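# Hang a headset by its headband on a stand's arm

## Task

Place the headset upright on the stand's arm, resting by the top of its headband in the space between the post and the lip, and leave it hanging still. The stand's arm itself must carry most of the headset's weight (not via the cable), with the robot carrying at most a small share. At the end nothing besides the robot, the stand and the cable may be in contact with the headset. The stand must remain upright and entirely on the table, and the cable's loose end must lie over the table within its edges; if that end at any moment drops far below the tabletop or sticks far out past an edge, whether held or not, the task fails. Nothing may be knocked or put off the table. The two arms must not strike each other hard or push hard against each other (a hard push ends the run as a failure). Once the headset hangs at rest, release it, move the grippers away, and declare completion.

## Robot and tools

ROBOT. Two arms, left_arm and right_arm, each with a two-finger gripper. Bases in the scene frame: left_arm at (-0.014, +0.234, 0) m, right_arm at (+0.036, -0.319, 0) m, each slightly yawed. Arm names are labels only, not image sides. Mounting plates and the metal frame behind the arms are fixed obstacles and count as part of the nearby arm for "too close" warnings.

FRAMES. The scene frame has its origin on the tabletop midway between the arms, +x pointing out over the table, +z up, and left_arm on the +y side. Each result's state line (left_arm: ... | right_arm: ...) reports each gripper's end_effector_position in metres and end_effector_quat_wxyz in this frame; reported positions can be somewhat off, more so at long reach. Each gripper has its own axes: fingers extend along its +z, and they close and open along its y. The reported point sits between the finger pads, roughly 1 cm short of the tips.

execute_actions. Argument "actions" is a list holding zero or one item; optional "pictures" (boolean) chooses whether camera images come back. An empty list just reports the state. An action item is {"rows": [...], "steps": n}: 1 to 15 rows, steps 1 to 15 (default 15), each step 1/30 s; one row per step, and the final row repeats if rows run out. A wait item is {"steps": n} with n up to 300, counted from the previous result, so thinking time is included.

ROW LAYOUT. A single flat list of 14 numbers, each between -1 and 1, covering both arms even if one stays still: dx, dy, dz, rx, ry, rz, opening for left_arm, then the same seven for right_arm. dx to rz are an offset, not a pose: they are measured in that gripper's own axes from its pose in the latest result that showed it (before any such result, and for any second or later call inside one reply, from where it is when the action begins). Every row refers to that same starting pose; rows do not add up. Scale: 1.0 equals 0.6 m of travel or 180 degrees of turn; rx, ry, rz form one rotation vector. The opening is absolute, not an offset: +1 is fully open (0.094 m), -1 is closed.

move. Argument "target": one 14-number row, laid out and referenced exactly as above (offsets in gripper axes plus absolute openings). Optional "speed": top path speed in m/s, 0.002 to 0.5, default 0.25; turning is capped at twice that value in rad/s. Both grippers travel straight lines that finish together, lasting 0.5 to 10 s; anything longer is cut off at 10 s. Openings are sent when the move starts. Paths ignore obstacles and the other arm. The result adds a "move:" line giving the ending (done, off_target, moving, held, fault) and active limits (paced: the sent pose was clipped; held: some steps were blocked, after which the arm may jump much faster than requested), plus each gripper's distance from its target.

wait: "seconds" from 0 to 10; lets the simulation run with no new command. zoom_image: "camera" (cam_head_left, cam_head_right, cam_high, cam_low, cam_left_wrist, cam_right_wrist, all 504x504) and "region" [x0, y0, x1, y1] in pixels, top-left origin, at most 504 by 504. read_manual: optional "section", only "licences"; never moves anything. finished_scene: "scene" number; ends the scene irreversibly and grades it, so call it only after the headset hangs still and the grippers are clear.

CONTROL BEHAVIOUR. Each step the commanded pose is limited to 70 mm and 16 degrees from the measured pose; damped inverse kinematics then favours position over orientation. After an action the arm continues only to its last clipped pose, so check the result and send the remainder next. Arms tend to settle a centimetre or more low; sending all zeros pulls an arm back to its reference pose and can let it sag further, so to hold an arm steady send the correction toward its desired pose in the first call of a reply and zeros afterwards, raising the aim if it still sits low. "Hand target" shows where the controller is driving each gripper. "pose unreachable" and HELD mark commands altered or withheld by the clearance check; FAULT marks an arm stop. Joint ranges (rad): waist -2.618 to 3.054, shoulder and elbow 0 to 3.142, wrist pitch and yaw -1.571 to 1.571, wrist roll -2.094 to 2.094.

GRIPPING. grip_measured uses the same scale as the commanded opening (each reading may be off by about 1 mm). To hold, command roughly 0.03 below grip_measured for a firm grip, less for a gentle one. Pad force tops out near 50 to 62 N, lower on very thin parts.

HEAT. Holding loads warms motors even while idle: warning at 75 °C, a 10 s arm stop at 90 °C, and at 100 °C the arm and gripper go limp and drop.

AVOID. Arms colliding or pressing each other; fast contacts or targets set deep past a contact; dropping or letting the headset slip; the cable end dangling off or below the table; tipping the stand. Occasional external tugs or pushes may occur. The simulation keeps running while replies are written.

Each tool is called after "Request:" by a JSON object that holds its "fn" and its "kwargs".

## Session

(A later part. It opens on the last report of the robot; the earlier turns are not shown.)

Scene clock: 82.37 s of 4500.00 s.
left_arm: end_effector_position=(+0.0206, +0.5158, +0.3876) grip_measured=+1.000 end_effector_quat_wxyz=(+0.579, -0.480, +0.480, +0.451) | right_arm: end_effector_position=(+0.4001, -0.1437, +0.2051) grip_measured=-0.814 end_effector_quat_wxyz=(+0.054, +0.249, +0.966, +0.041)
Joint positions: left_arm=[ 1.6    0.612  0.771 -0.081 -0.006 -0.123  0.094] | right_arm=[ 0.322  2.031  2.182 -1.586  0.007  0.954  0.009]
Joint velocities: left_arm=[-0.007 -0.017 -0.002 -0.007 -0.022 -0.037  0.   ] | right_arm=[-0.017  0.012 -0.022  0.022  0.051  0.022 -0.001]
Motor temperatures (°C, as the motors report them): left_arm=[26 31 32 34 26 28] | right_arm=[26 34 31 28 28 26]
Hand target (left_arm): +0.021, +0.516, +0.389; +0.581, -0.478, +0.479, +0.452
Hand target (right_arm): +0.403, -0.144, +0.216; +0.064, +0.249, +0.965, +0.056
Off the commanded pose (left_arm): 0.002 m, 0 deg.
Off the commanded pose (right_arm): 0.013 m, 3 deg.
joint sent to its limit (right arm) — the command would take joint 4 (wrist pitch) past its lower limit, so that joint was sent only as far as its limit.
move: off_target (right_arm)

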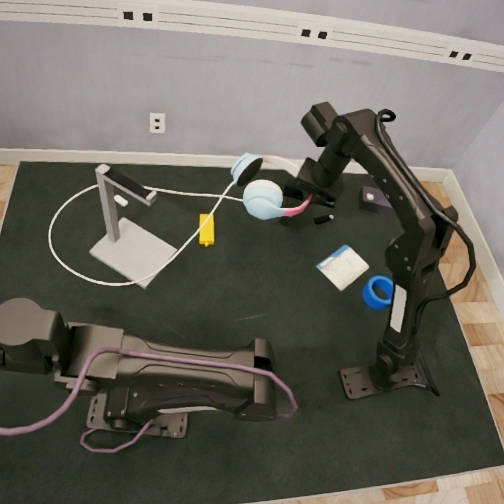

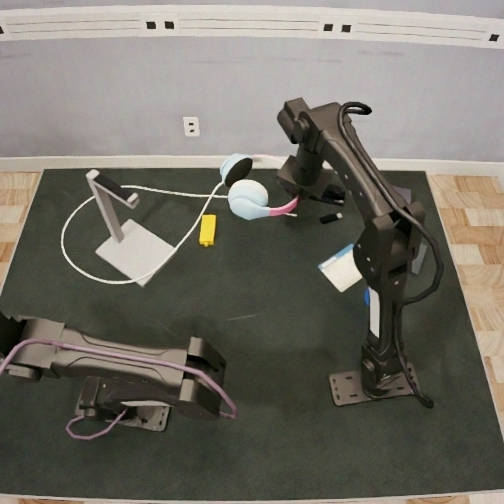

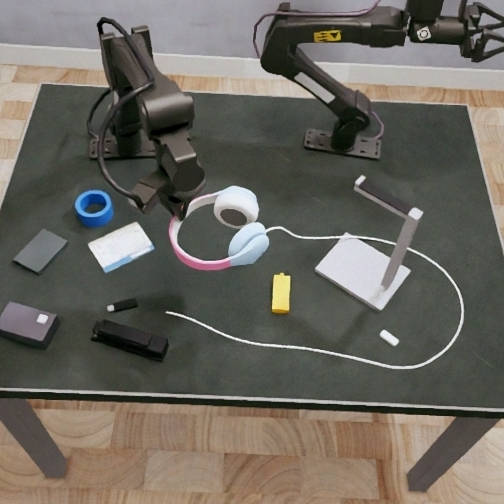

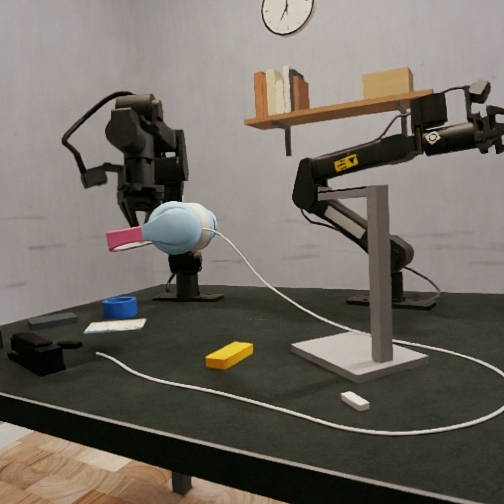

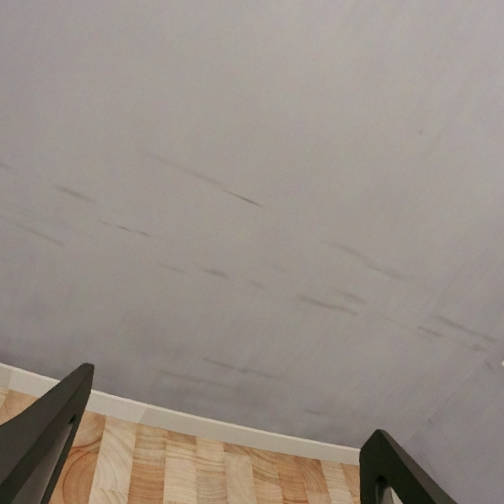

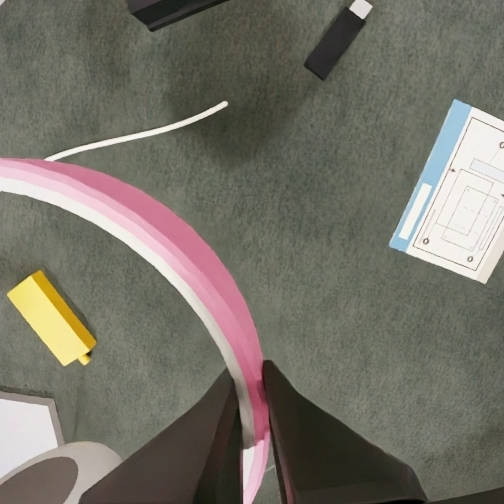

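Request:
{"fn": "move", "kwargs": {"target": [0,0,0,0,0,0,1,0.27,0.11,-0.23,-0.222,-0.536,-0.5,-1], "speed": 0.2}}

Scene clock: 104.20 s of 4500.00 s.
left_arm: end_effector_position=(+0.0206, +0.5160, +0.3861) grip_measured=+1.000 end_effector_quat_wxyz=(+0.578, -0.482, +0.482, +0.450) | right_arm: end_effector_position=(+0.2753, -0.0098, +0.3103) grip_measured=-0.814 end_effector_quat_wxyz=(+0.716, -0.511, +0.470, +0.070)
Joint positions: left_arm=[ 1.6    0.612  0.771 -0.087 -0.006 -0.123  0.094] | right_arm=[ 0.772  1.079  0.64   0.476 -0.025 -0.728  0.009]
Joint velocities: left_arm=[ 0.002 -0.007 -0.012  0.022 -0.007 -0.022  0.   ] | right_arm=[-0.022  0.007  0.002  0.007  0.095 -0.11  -0.   ]
Motor temperatures (°C, as the motors report them): left_arm=[26 30 32 34 26 28] | right_arm=[26 37 32 30 28 26]
Hand target (left_arm): +0.021, +0.516, +0.388; +0.579, -0.480, +0.480, +0.451
Hand target (right_arm): +0.276, -0.014, +0.332; +0.743, -0.486, +0.453, +0.075
Off the commanded pose (left_arm): 0.002 m, 0 deg.
Off the commanded pose (right_arm): 0.026 m, 5 deg.
After step 90, 12.23 s passed at rest.
move: off_target (right_arm)

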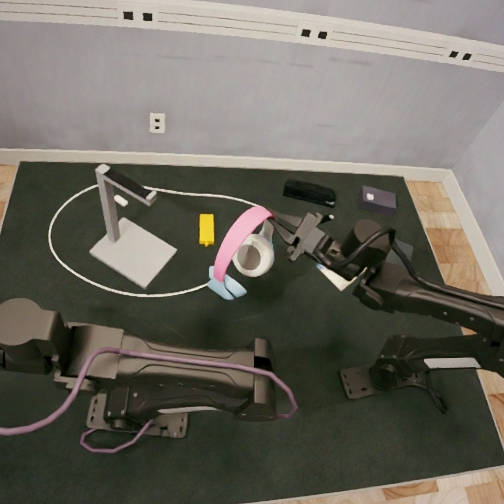

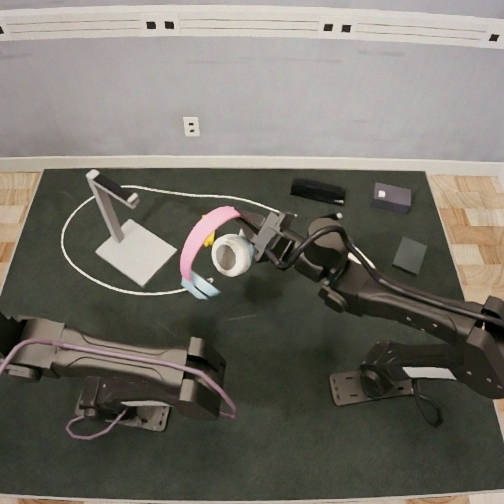

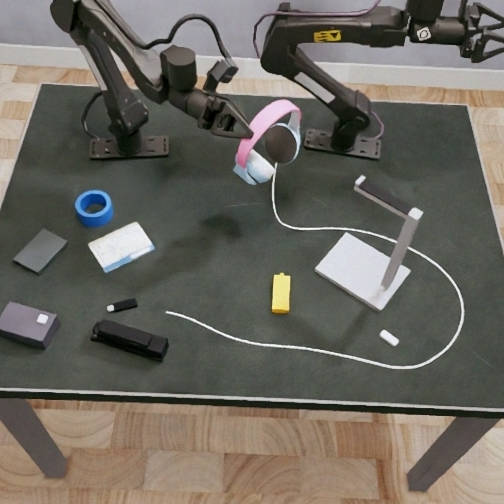

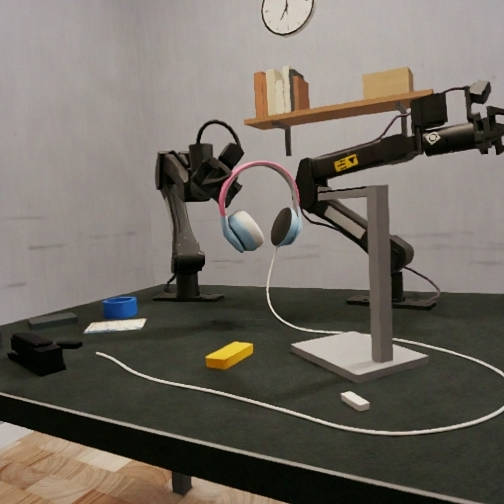

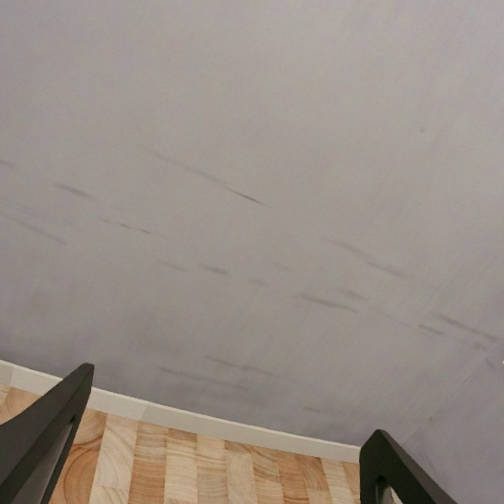

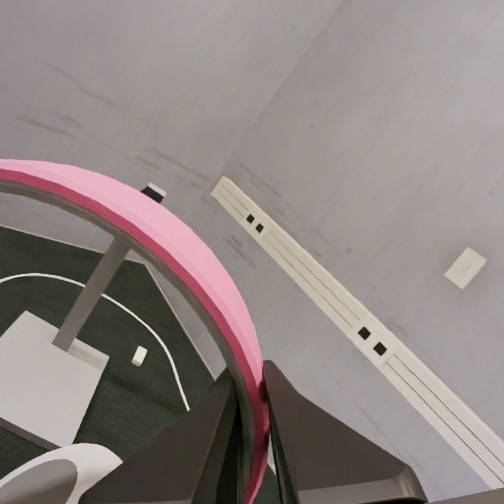

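Request:
{"fn": "move", "kwargs": {"target": [0,0,0,0,0,0,1,-0.007,-0.047,0.22,0,0,0,-1], "speed": 0.1}}

Scene clock: 115.87 s of 4500.00 s.
left_arm: end_effector_position=(+0.0206, +0.5161, +0.3846) grip_measured=+1.000 end_effector_quat_wxyz=(+0.576, -0.483, +0.483, +0.448) | right_arm: end_effector_position=(+0.3630, +0.0839, +0.3137) grip_measured=-0.815 end_effector_quat_wxyz=(+0.693, -0.531, +0.482, +0.065)
Joint positions: left_arm=[ 1.6    0.612  0.771 -0.093 -0.006 -0.123  0.094] | right_arm=[ 0.74   1.594  1.108  0.456 -0.059 -0.741  0.009]
Joint velocities: left_arm=[-0.002  0.017 -0.002  0.022 -0.066 -0.007  0.   ] | right_arm=[ 0.012 -0.027 -0.007  0.007 -0.022  0.022 -0.001]
Motor temperatures (°C, as the motors report them): left_arm=[26 30 32 35 26 28] | right_arm=[26 35 33 33 28 26]
Hand target (left_arm): +0.021, +0.516, +0.386; +0.578, -0.482, +0.482, +0.450
Hand target (right_arm): +0.367, +0.083, +0.338; +0.716, -0.511, +0.470, +0.070
Off the commanded pose (left_arm): 0.002 m, 0 deg.
Off the commanded pose (right_arm): 0.024 m, 4 deg.
After step 90, 6.97 s passed at rest.
move: off_target (right_arm)

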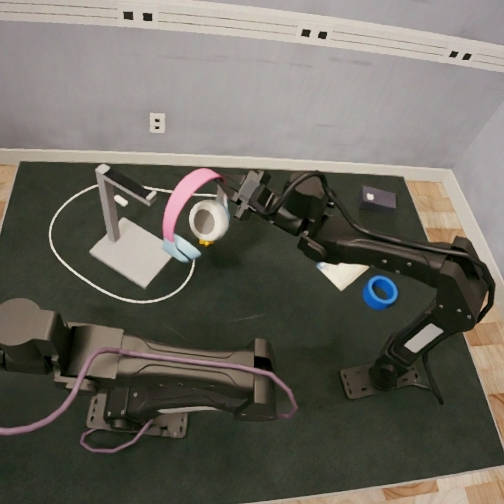

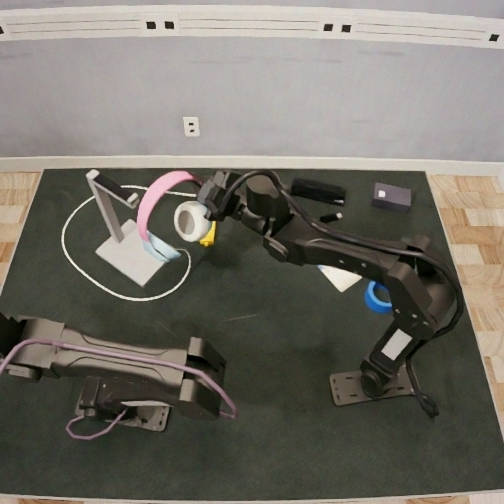

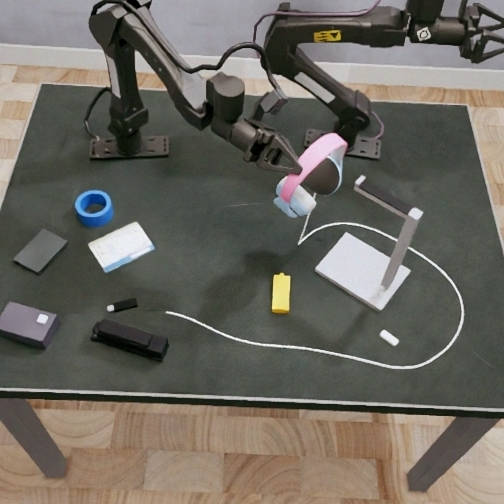

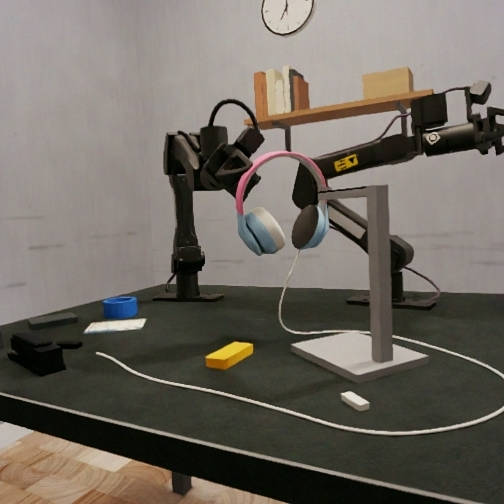

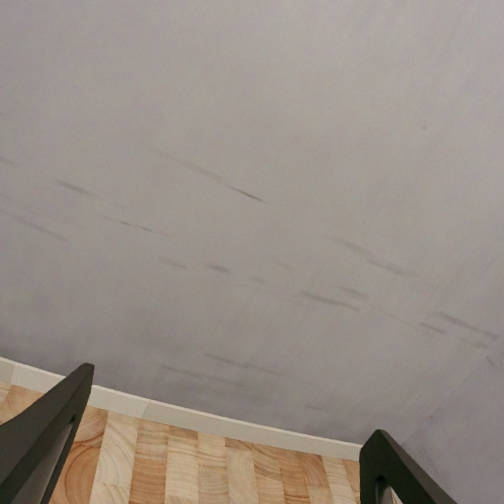

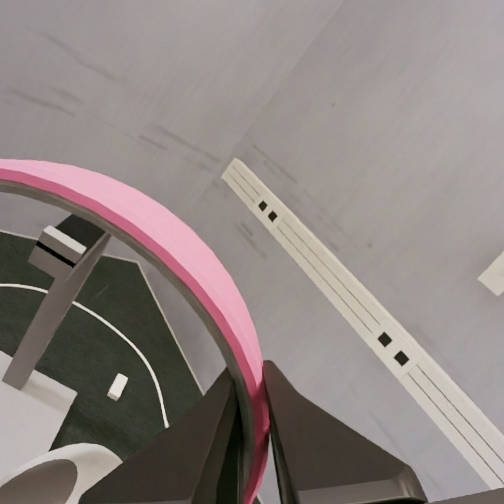

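Request:
{"fn": "move", "kwargs": {"target": [0,0,0,0,0,0,1,-0.025,-0.02,0.2,0,0,0,-1], "speed": 0.06}}

Scene clock: 123.73 s of 4500.00 s.
left_arm: end_effector_position=(+0.0206, +0.5161, +0.3832) grip_measured=+1.000 end_effector_quat_wxyz=(+0.575, -0.485, +0.485, +0.447) | right_arm: end_effector_position=(+0.4364, +0.1751, +0.3038) grip_measured=-0.815 end_effector_quat_wxyz=(+0.669, -0.549, +0.497, +0.057)
Joint positions: left_arm=[ 1.6    0.612  0.771 -0.098 -0.006 -0.123  0.094] | right_arm=[ 0.749  2.034  1.688  0.247 -0.043 -0.754  0.009]
Joint velocities: left_arm=[-0.007  0.002 -0.022 -0.051  0.007 -0.095  0.   ] | right_arm=[ 0.002 -0.007 -0.022 -0.007 -0.037 -0.007 -0.001]
Motor temperatures (°C, as the motors report them): left_arm=[26 30 32 35 26 28] | right_arm=[26 35 35 34 28 26]
Hand target (left_arm): +0.021, +0.516, +0.385; +0.576, -0.483, +0.483, +0.448
Hand target (right_arm): +0.432, +0.180, +0.331; +0.693, -0.531, +0.483, +0.065
Off the commanded pose (left_arm): 0.001 m, 0 deg.
Off the commanded pose (right_arm): 0.026 m, 4 deg.
After step 90, 2.40 s passed at rest.
move: off_target (right_arm)

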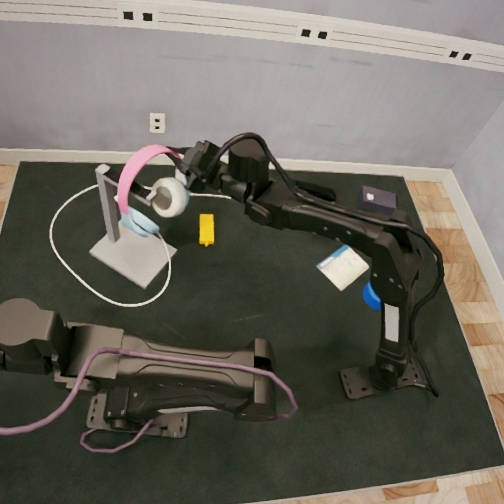

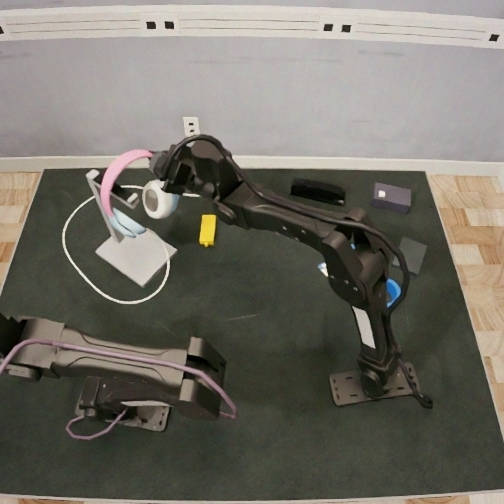

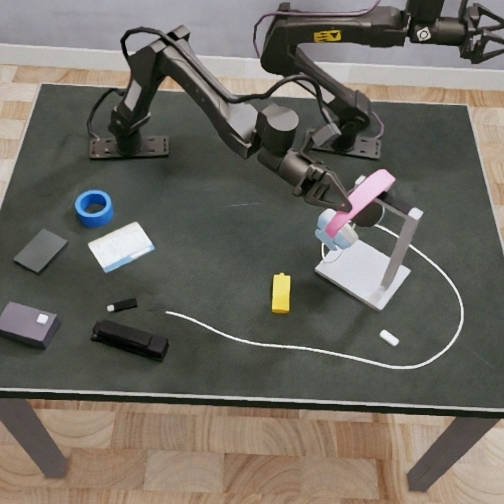

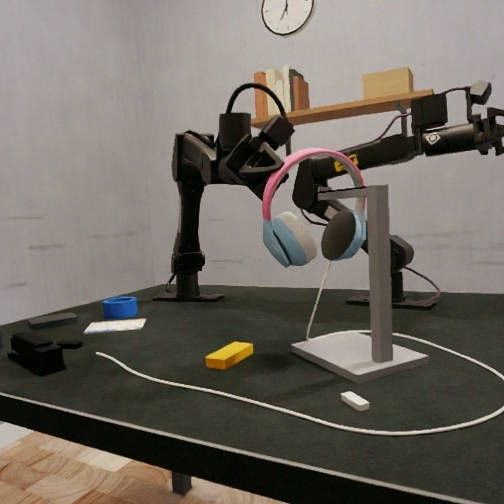

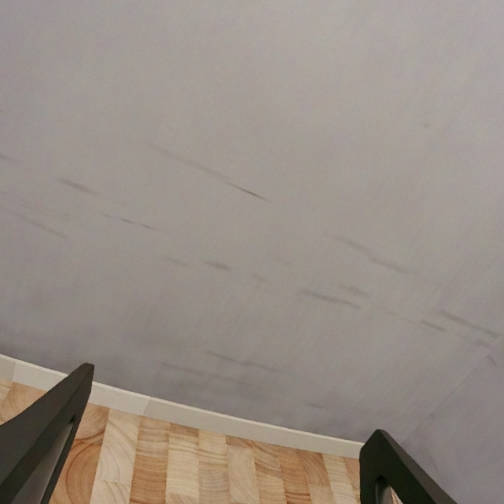

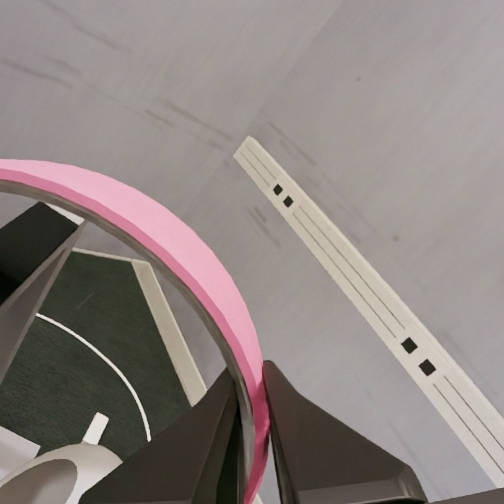

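Request:
{"fn": "move", "kwargs": {"target": [0,0,0,0,0,0,1,-0.05,0.045,0.04,0.027,-0.036,0,-1], "speed": 0.05}}

Scene clock: 130.73 s of 4500.00 s.
left_arm: end_effector_position=(+0.0206, +0.5162, +0.3817) grip_measured=+1.000 end_effector_quat_wxyz=(+0.573, -0.486, +0.486, +0.446) | right_arm: end_effector_position=(+0.4210, +0.2137, +0.2728) grip_measured=-0.815 end_effector_quat_wxyz=(+0.684, -0.545, +0.481, +0.058)
Joint positions: left_arm=[ 1.6    0.612  0.771 -0.105 -0.006 -0.123  0.094] | right_arm=[ 0.821  2.142  1.688  0.395  0.016 -0.762  0.009]
Joint velocities: left_arm=[-0.002  0.002 -0.002 -0.037  0.081  0.022  0.   ] | right_arm=[-0.017 -0.007  0.007  0.095 -0.007 -0.022 -0.002]
Motor temperatures (°C, as the motors report them): left_arm=[26 30 32 35 26 28] | right_arm=[26 38 35 35 28 26]
Hand target (left_arm): +0.021, +0.516, +0.383; +0.575, -0.485, +0.485, +0.447
Hand target (right_arm): +0.418, +0.217, +0.305; +0.718, -0.517, +0.461, +0.067
Off the commanded pose (left_arm): 0.002 m, 0 deg.
Off the commanded pose (right_arm): 0.033 m, 6 deg.
After step 90, 2.27 s passed at rest.
move: off_target (right_arm)

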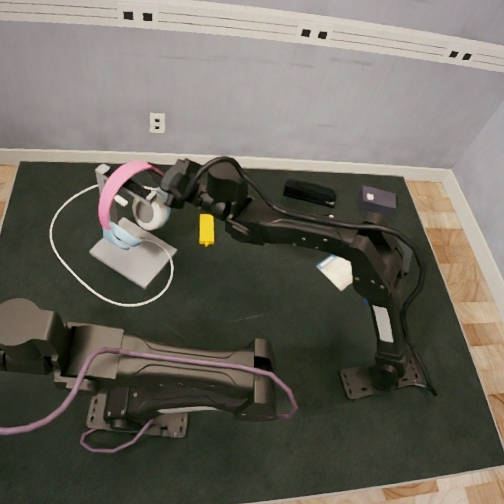

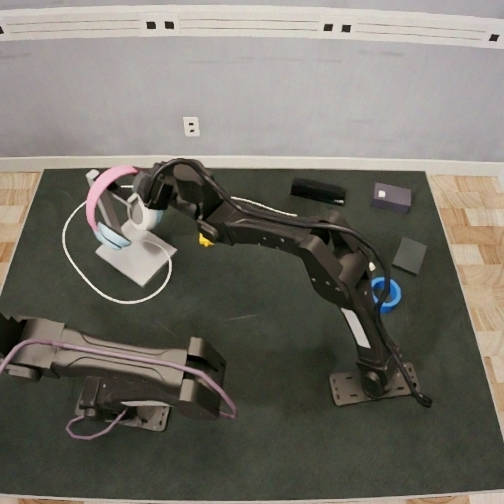

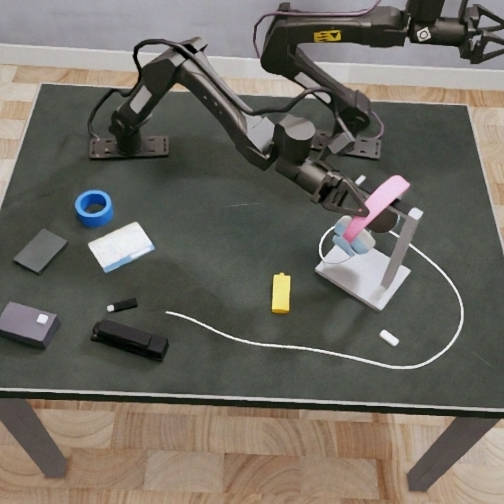

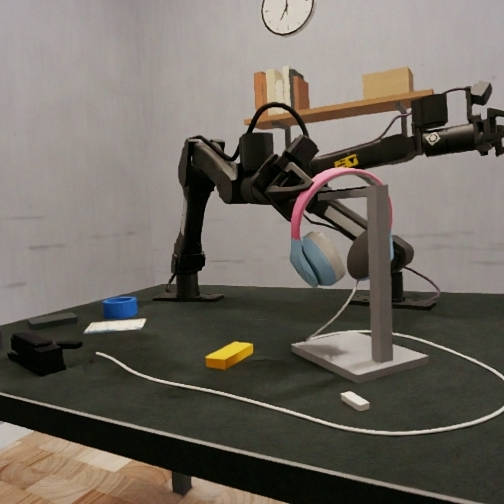

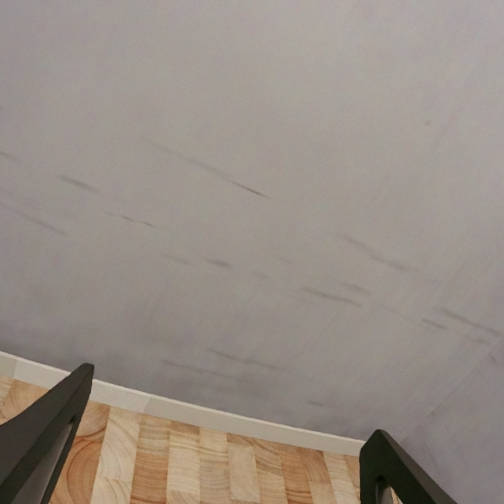

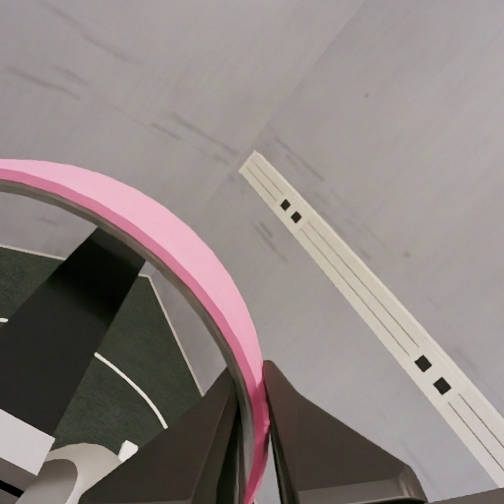

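Nearly seated; let it sag, then release.

Request:
{"fn": "move", "kwargs": {"target": [0,0,0,0,0,0,1,0,0,0,0.015,-0.02,0,-1], "speed": 0.03}}

Request:
{"fn": "move", "kwargs": {"target": [0,0,0,0,0,0,1,0,0,0,0,0,0,-0.5]}}

Request:
{"fn": "move", "kwargs": {"target": [0,0,0,0,0,0,1,0,-0.03,-0.3,0,0,0,-0.5], "speed": 0.1}}

Request:
{"fn": "wait", "kwargs": {"seconds": 2}}

Scene clock: 139.57 s of 4500.00 s.
left_arm: end_effector_position=(+0.0206, +0.5163, +0.3801) grip_measured=+1.000 end_effector_quat_wxyz=(+0.571, -0.488, +0.488, +0.445) | right_arm: end_effector_position=(+0.4198, +0.2136, +0.2558) grip_measured=-0.815 end_effector_quat_wxyz=(+0.688, -0.547, +0.474, +0.056)
Joint positions: left_arm=[ 1.6    0.612  0.771 -0.111 -0.006 -0.123  0.094] | right_arm=[ 0.821  2.158  1.633  0.478  0.011 -0.775  0.009]
Joint velocities: left_arm=[-0.012  0.002  0.002 -0.081  0.037  0.037  0.   ] | right_arm=[ 0.012 -0.012 -0.017  0.007  0.051 -0.007 -0.   ]
Motor temperatures (°C, as the motors report them): left_arm=[26 30 32 36 26 28] | right_arm=[26 41 35 36 28 26]
Hand target (left_arm): +0.021, +0.516, +0.382; +0.573, -0.486, +0.486, +0.446
Hand target (right_arm): +0.421, +0.213, +0.273; +0.711, -0.527, +0.461, +0.064
Off the commanded pose (left_arm): 0.002 m, 0 deg.
Off the commanded pose (right_arm): 0.017 m, 4 deg.
After step 90, 4.33 s passed at rest.
move: off_target (right_arm)

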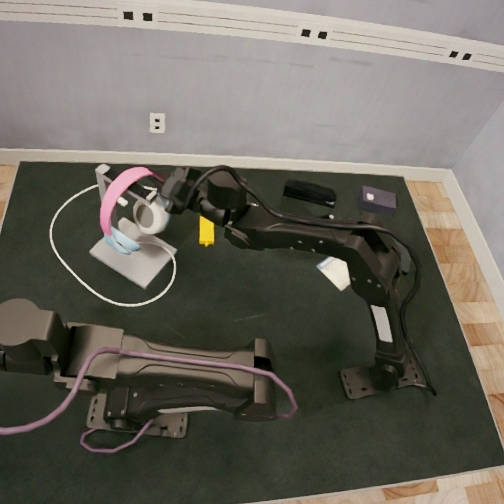

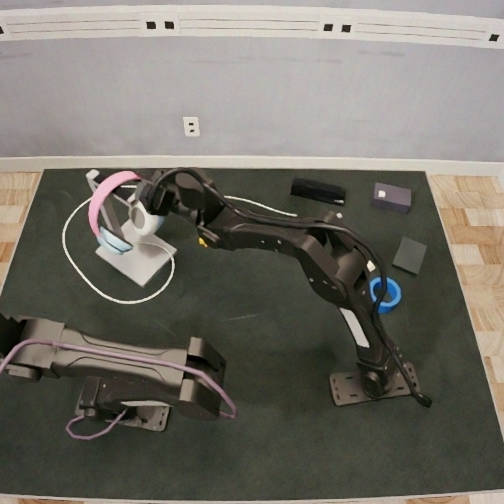

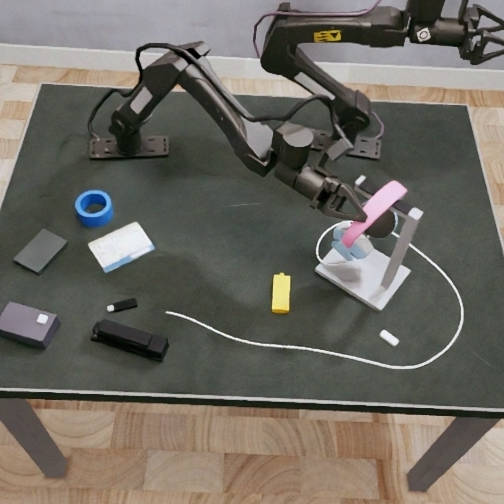

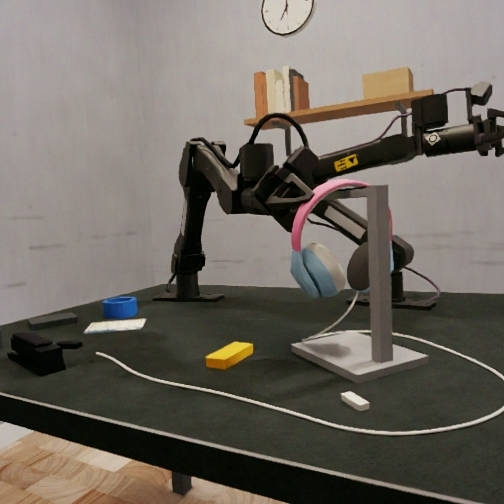

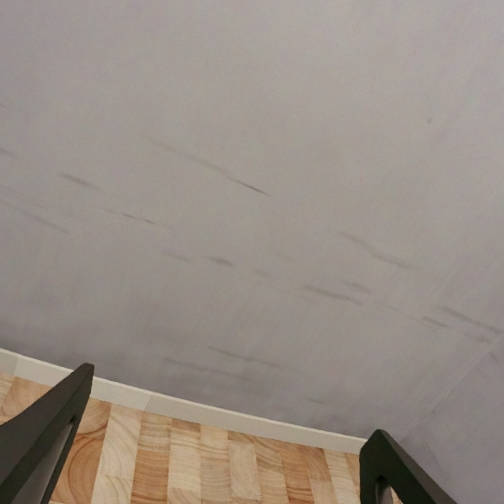

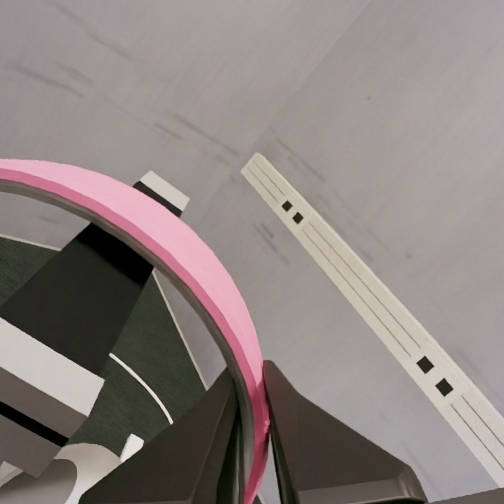

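Scene clock: 140.07 s of 4500.00 s.
left_arm: end_effector_position=(+0.0206, +0.5164, +0.3786) grip_measured=+1.000 end_effector_quat_wxyz=(+0.570, -0.489, +0.490, +0.443) | right_arm: end_effector_position=(+0.4198, +0.2136, +0.2560) grip_measured=-0.502 end_effector_quat_wxyz=(+0.688, -0.547, +0.474, +0.056)
Joint positions: left_arm=[ 1.6    0.612  0.771 -0.117 -0.006 -0.123  0.094] | right_arm=[ 0.821  2.158  1.633  0.479  0.011 -0.775  0.023]
Joint velocities: left_arm=[ 0.007 -0.007  0.022 -0.11  -0.095 -0.037  0.   ] | right_arm=[-0.002 -0.012 -0.012  0.037  0.007  0.022 -0.   ]
Motor temperatures (°C, as the motors report them): left_arm=[26 30 32 36 26 28] | right_arm=[26 41 35 36 28 26]
Hand target (left_arm): +0.021, +0.516, +0.380; +0.571, -0.488, +0.488, +0.445
Hand target (right_arm): +0.420, +0.214, +0.256; +0.688, -0.547, +0.474, +0.056
Off the commanded pose (left_arm): 0.001 m, 0 deg.
Off the commanded pose (right_arm): 0.000 m, 0 deg.
move: done

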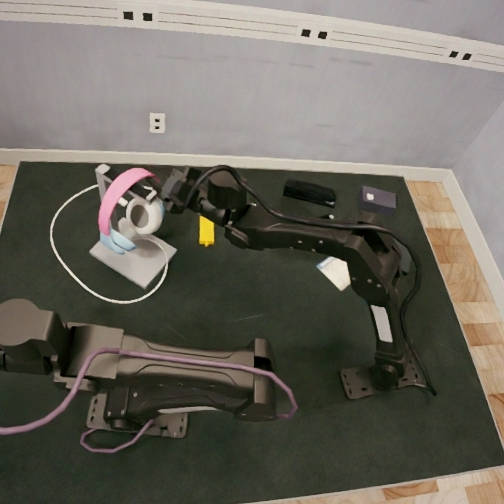

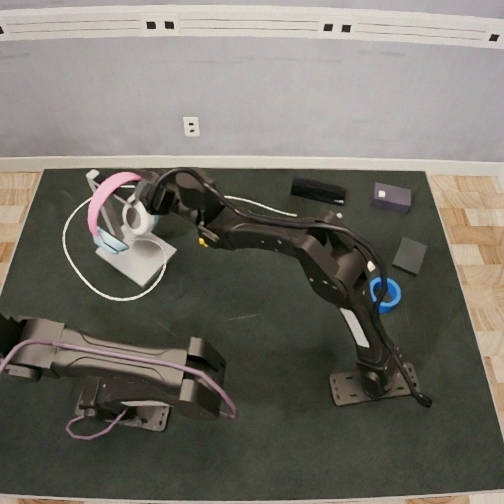

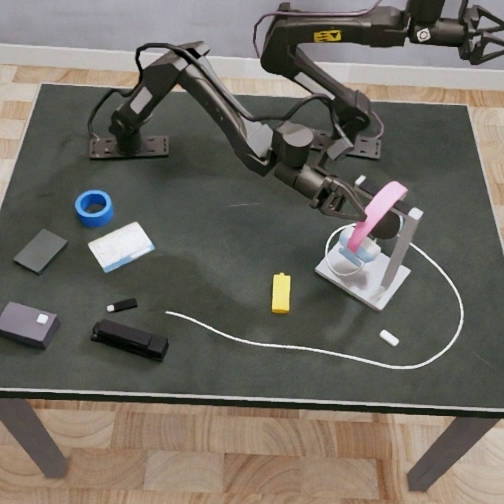

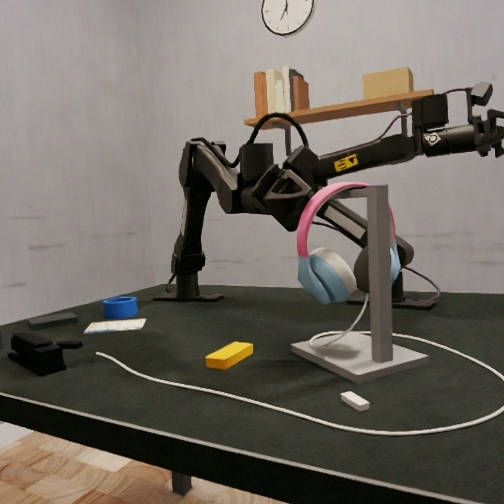

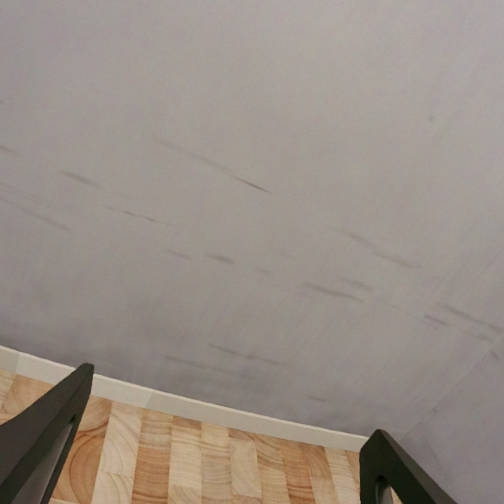

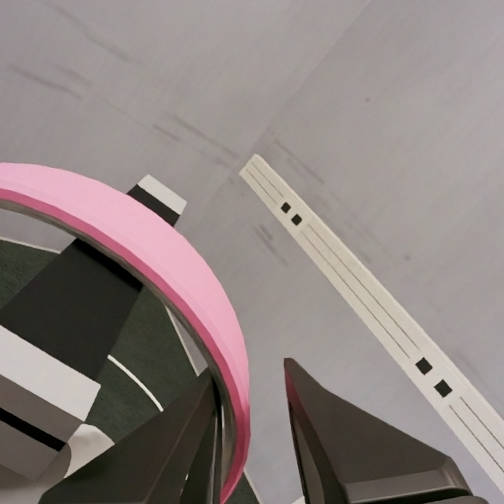

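Scene clock: 142.23 s of 4500.00 s.
left_arm: end_effector_position=(+0.0206, +0.5164, +0.3770) grip_measured=+1.000 end_effector_quat_wxyz=(+0.568, -0.491, +0.491, +0.442) | right_arm: end_effector_position=(+0.3251, +0.0674, +0.2744) grip_measured=-0.502 end_effector_quat_wxyz=(+0.691, -0.545, +0.471, +0.058)
Joint positions: left_arm=[ 1.6    0.612  0.771 -0.123 -0.006 -0.123  0.094] | right_arm=[ 0.791  1.502  0.864  0.6   -0.023 -0.775  0.023]
Joint velocities: left_arm=[-0.012 -0.027 -0.012  0.007 -0.051  0.037  0.   ] | right_arm=[ 0.002 -0.012  0.007 -0.051  0.037 -0.007 -0.   ]
Motor temperatures (°C, as the motors report them): left_arm=[26 30 33 36 26 28] | right_arm=[26 41 35 36 28 26]
Hand target (left_arm): +0.021, +0.516, +0.379; +0.570, -0.489, +0.490, +0.443
Hand target (right_arm): +0.325, +0.061, +0.274; +0.688, -0.546, +0.474, +0.056
Off the commanded pose (left_arm): 0.002 m, 0 deg.
Off the commanded pose (right_arm): 0.006 m, 0 deg.
move: done

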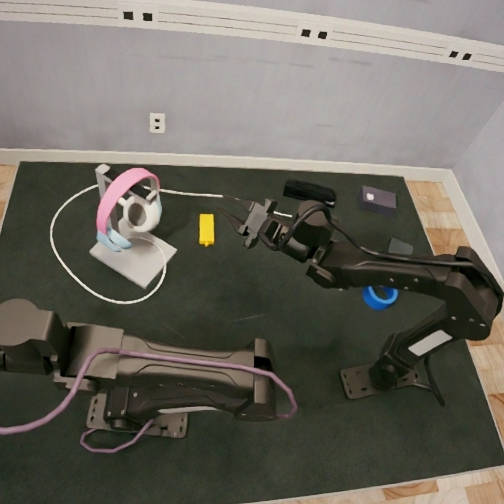

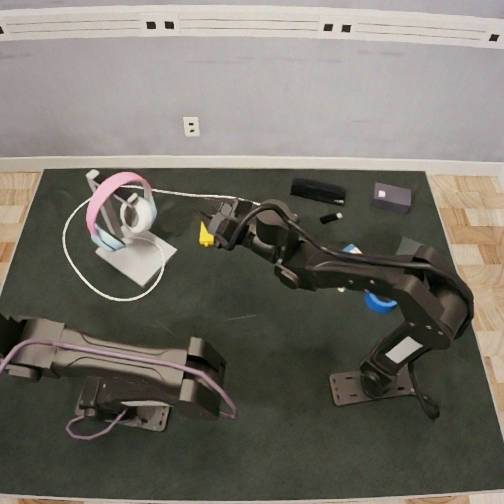

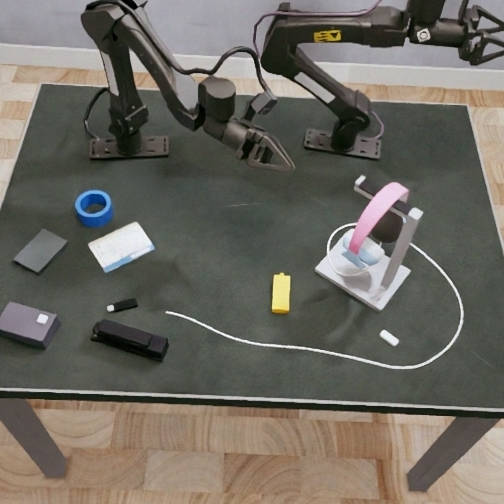

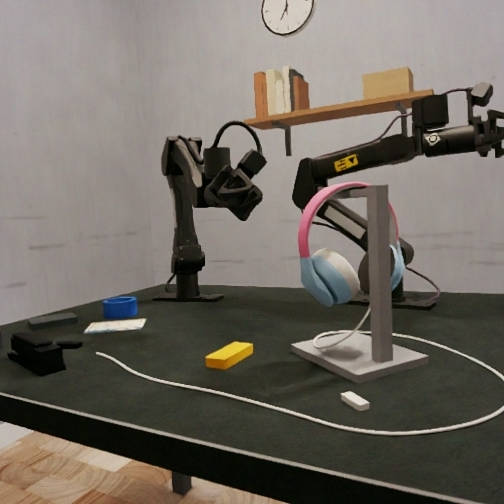

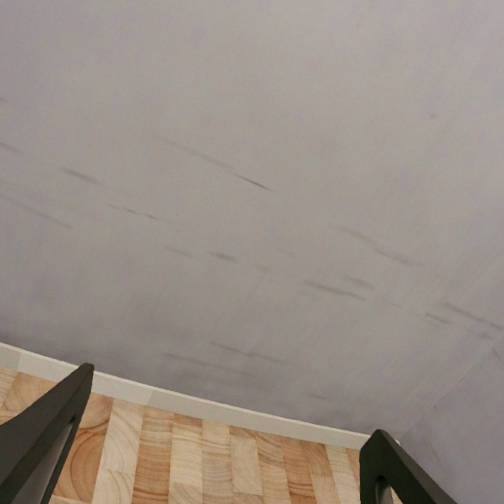

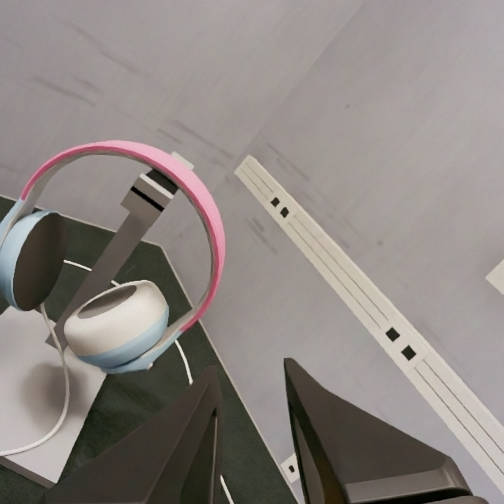

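Scene clock: 144.23 s of 4500.00 s.
left_arm: end_effector_position=(+0.0206, +0.5164, +0.3770) grip_measured=+1.000 end_effector_quat_wxyz=(+0.568, -0.491, +0.491, +0.442) | right_arm: end_effector_position=(+0.3251, +0.0675, +0.2744) grip_measured=-0.502 end_effector_quat_wxyz=(+0.691, -0.545, +0.471, +0.058)
Joint positions: left_arm=[ 1.6    0.612  0.771 -0.123 -0.006 -0.123  0.094] | right_arm=[ 0.791  1.502  0.864  0.6   -0.023 -0.775  0.023]
Joint velocities: left_arm=[-0.007  0.002 -0.002  0.081 -0.007 -0.037  0.   ] | right_arm=[ 0.002 -0.012 -0.007  0.007  0.007  0.022 -0.   ]
Motor temperatures (°C, as the motors report them): left_arm=[26 30 33 36 26 28] | right_arm=[26 41 35 36 28 26]
Hand target (left_arm): +0.021, +0.516, +0.379; +0.570, -0.489, +0.490, +0.443
Hand target (right_arm): +0.325, +0.061, +0.274; +0.688, -0.546, +0.474, +0.056
Off the commanded pose (left_arm): 0.002 m, 0 deg.
Off the commanded pose (right_arm): 0.007 m, 0 deg.
Steps of this call (steps 1 to 60: nothing new was sent). Readings (end_effector_position):
1: left_arm (+0.0206, +0.5164, +0.3770) | right_arm (+0.3251, +0.0674, +0.2744)
2: left_arm (+0.0206, +0.5164, +0.3770) | right_arm (+0.3251, +0.0674, +0.2744)
4: left_arm (+0.0206, +0.5164, +0.3770) | right_arm (+0.3251, +0.0675, +0.2744)
8: left_arm (+0.0206, +0.5164, +0.3770) | right_arm (+0.3251, +0.0675, +0.2744)
60: the state above

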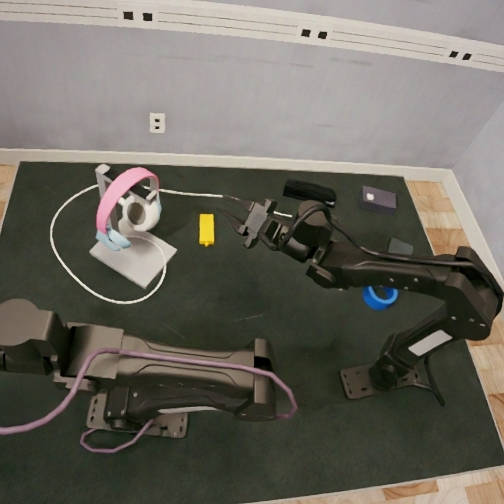

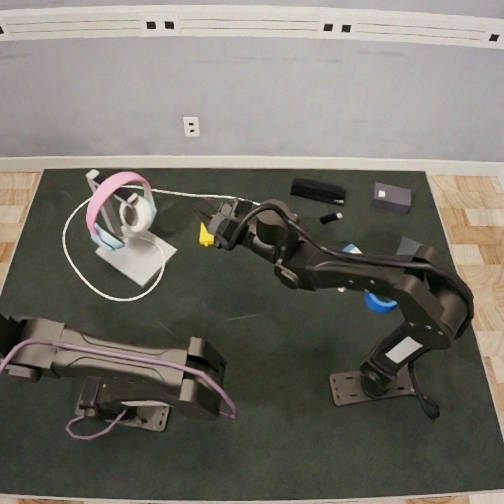

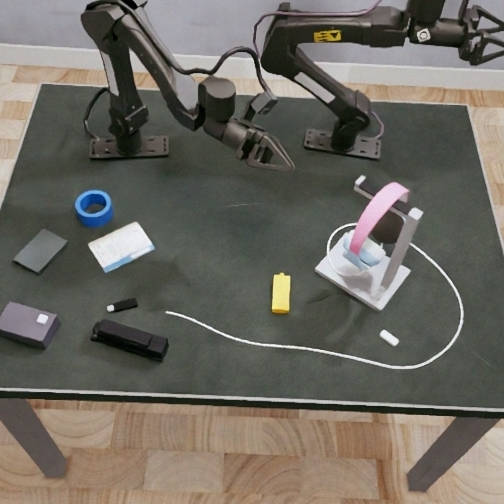

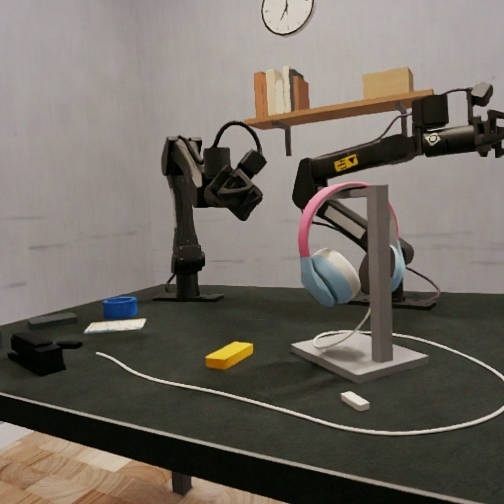

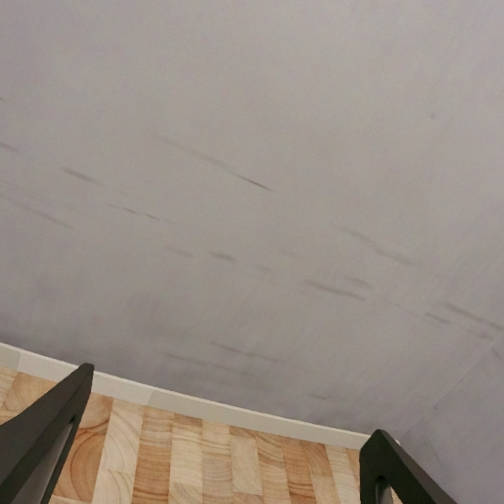

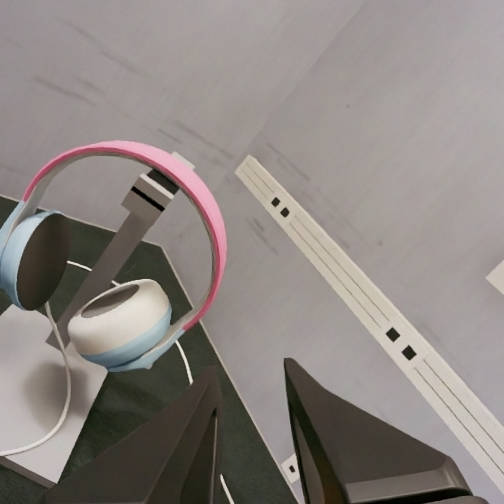

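Request:
{"fn": "finished_scene", "kwargs": {"scene": 1}}

The scene is finished: the task was done.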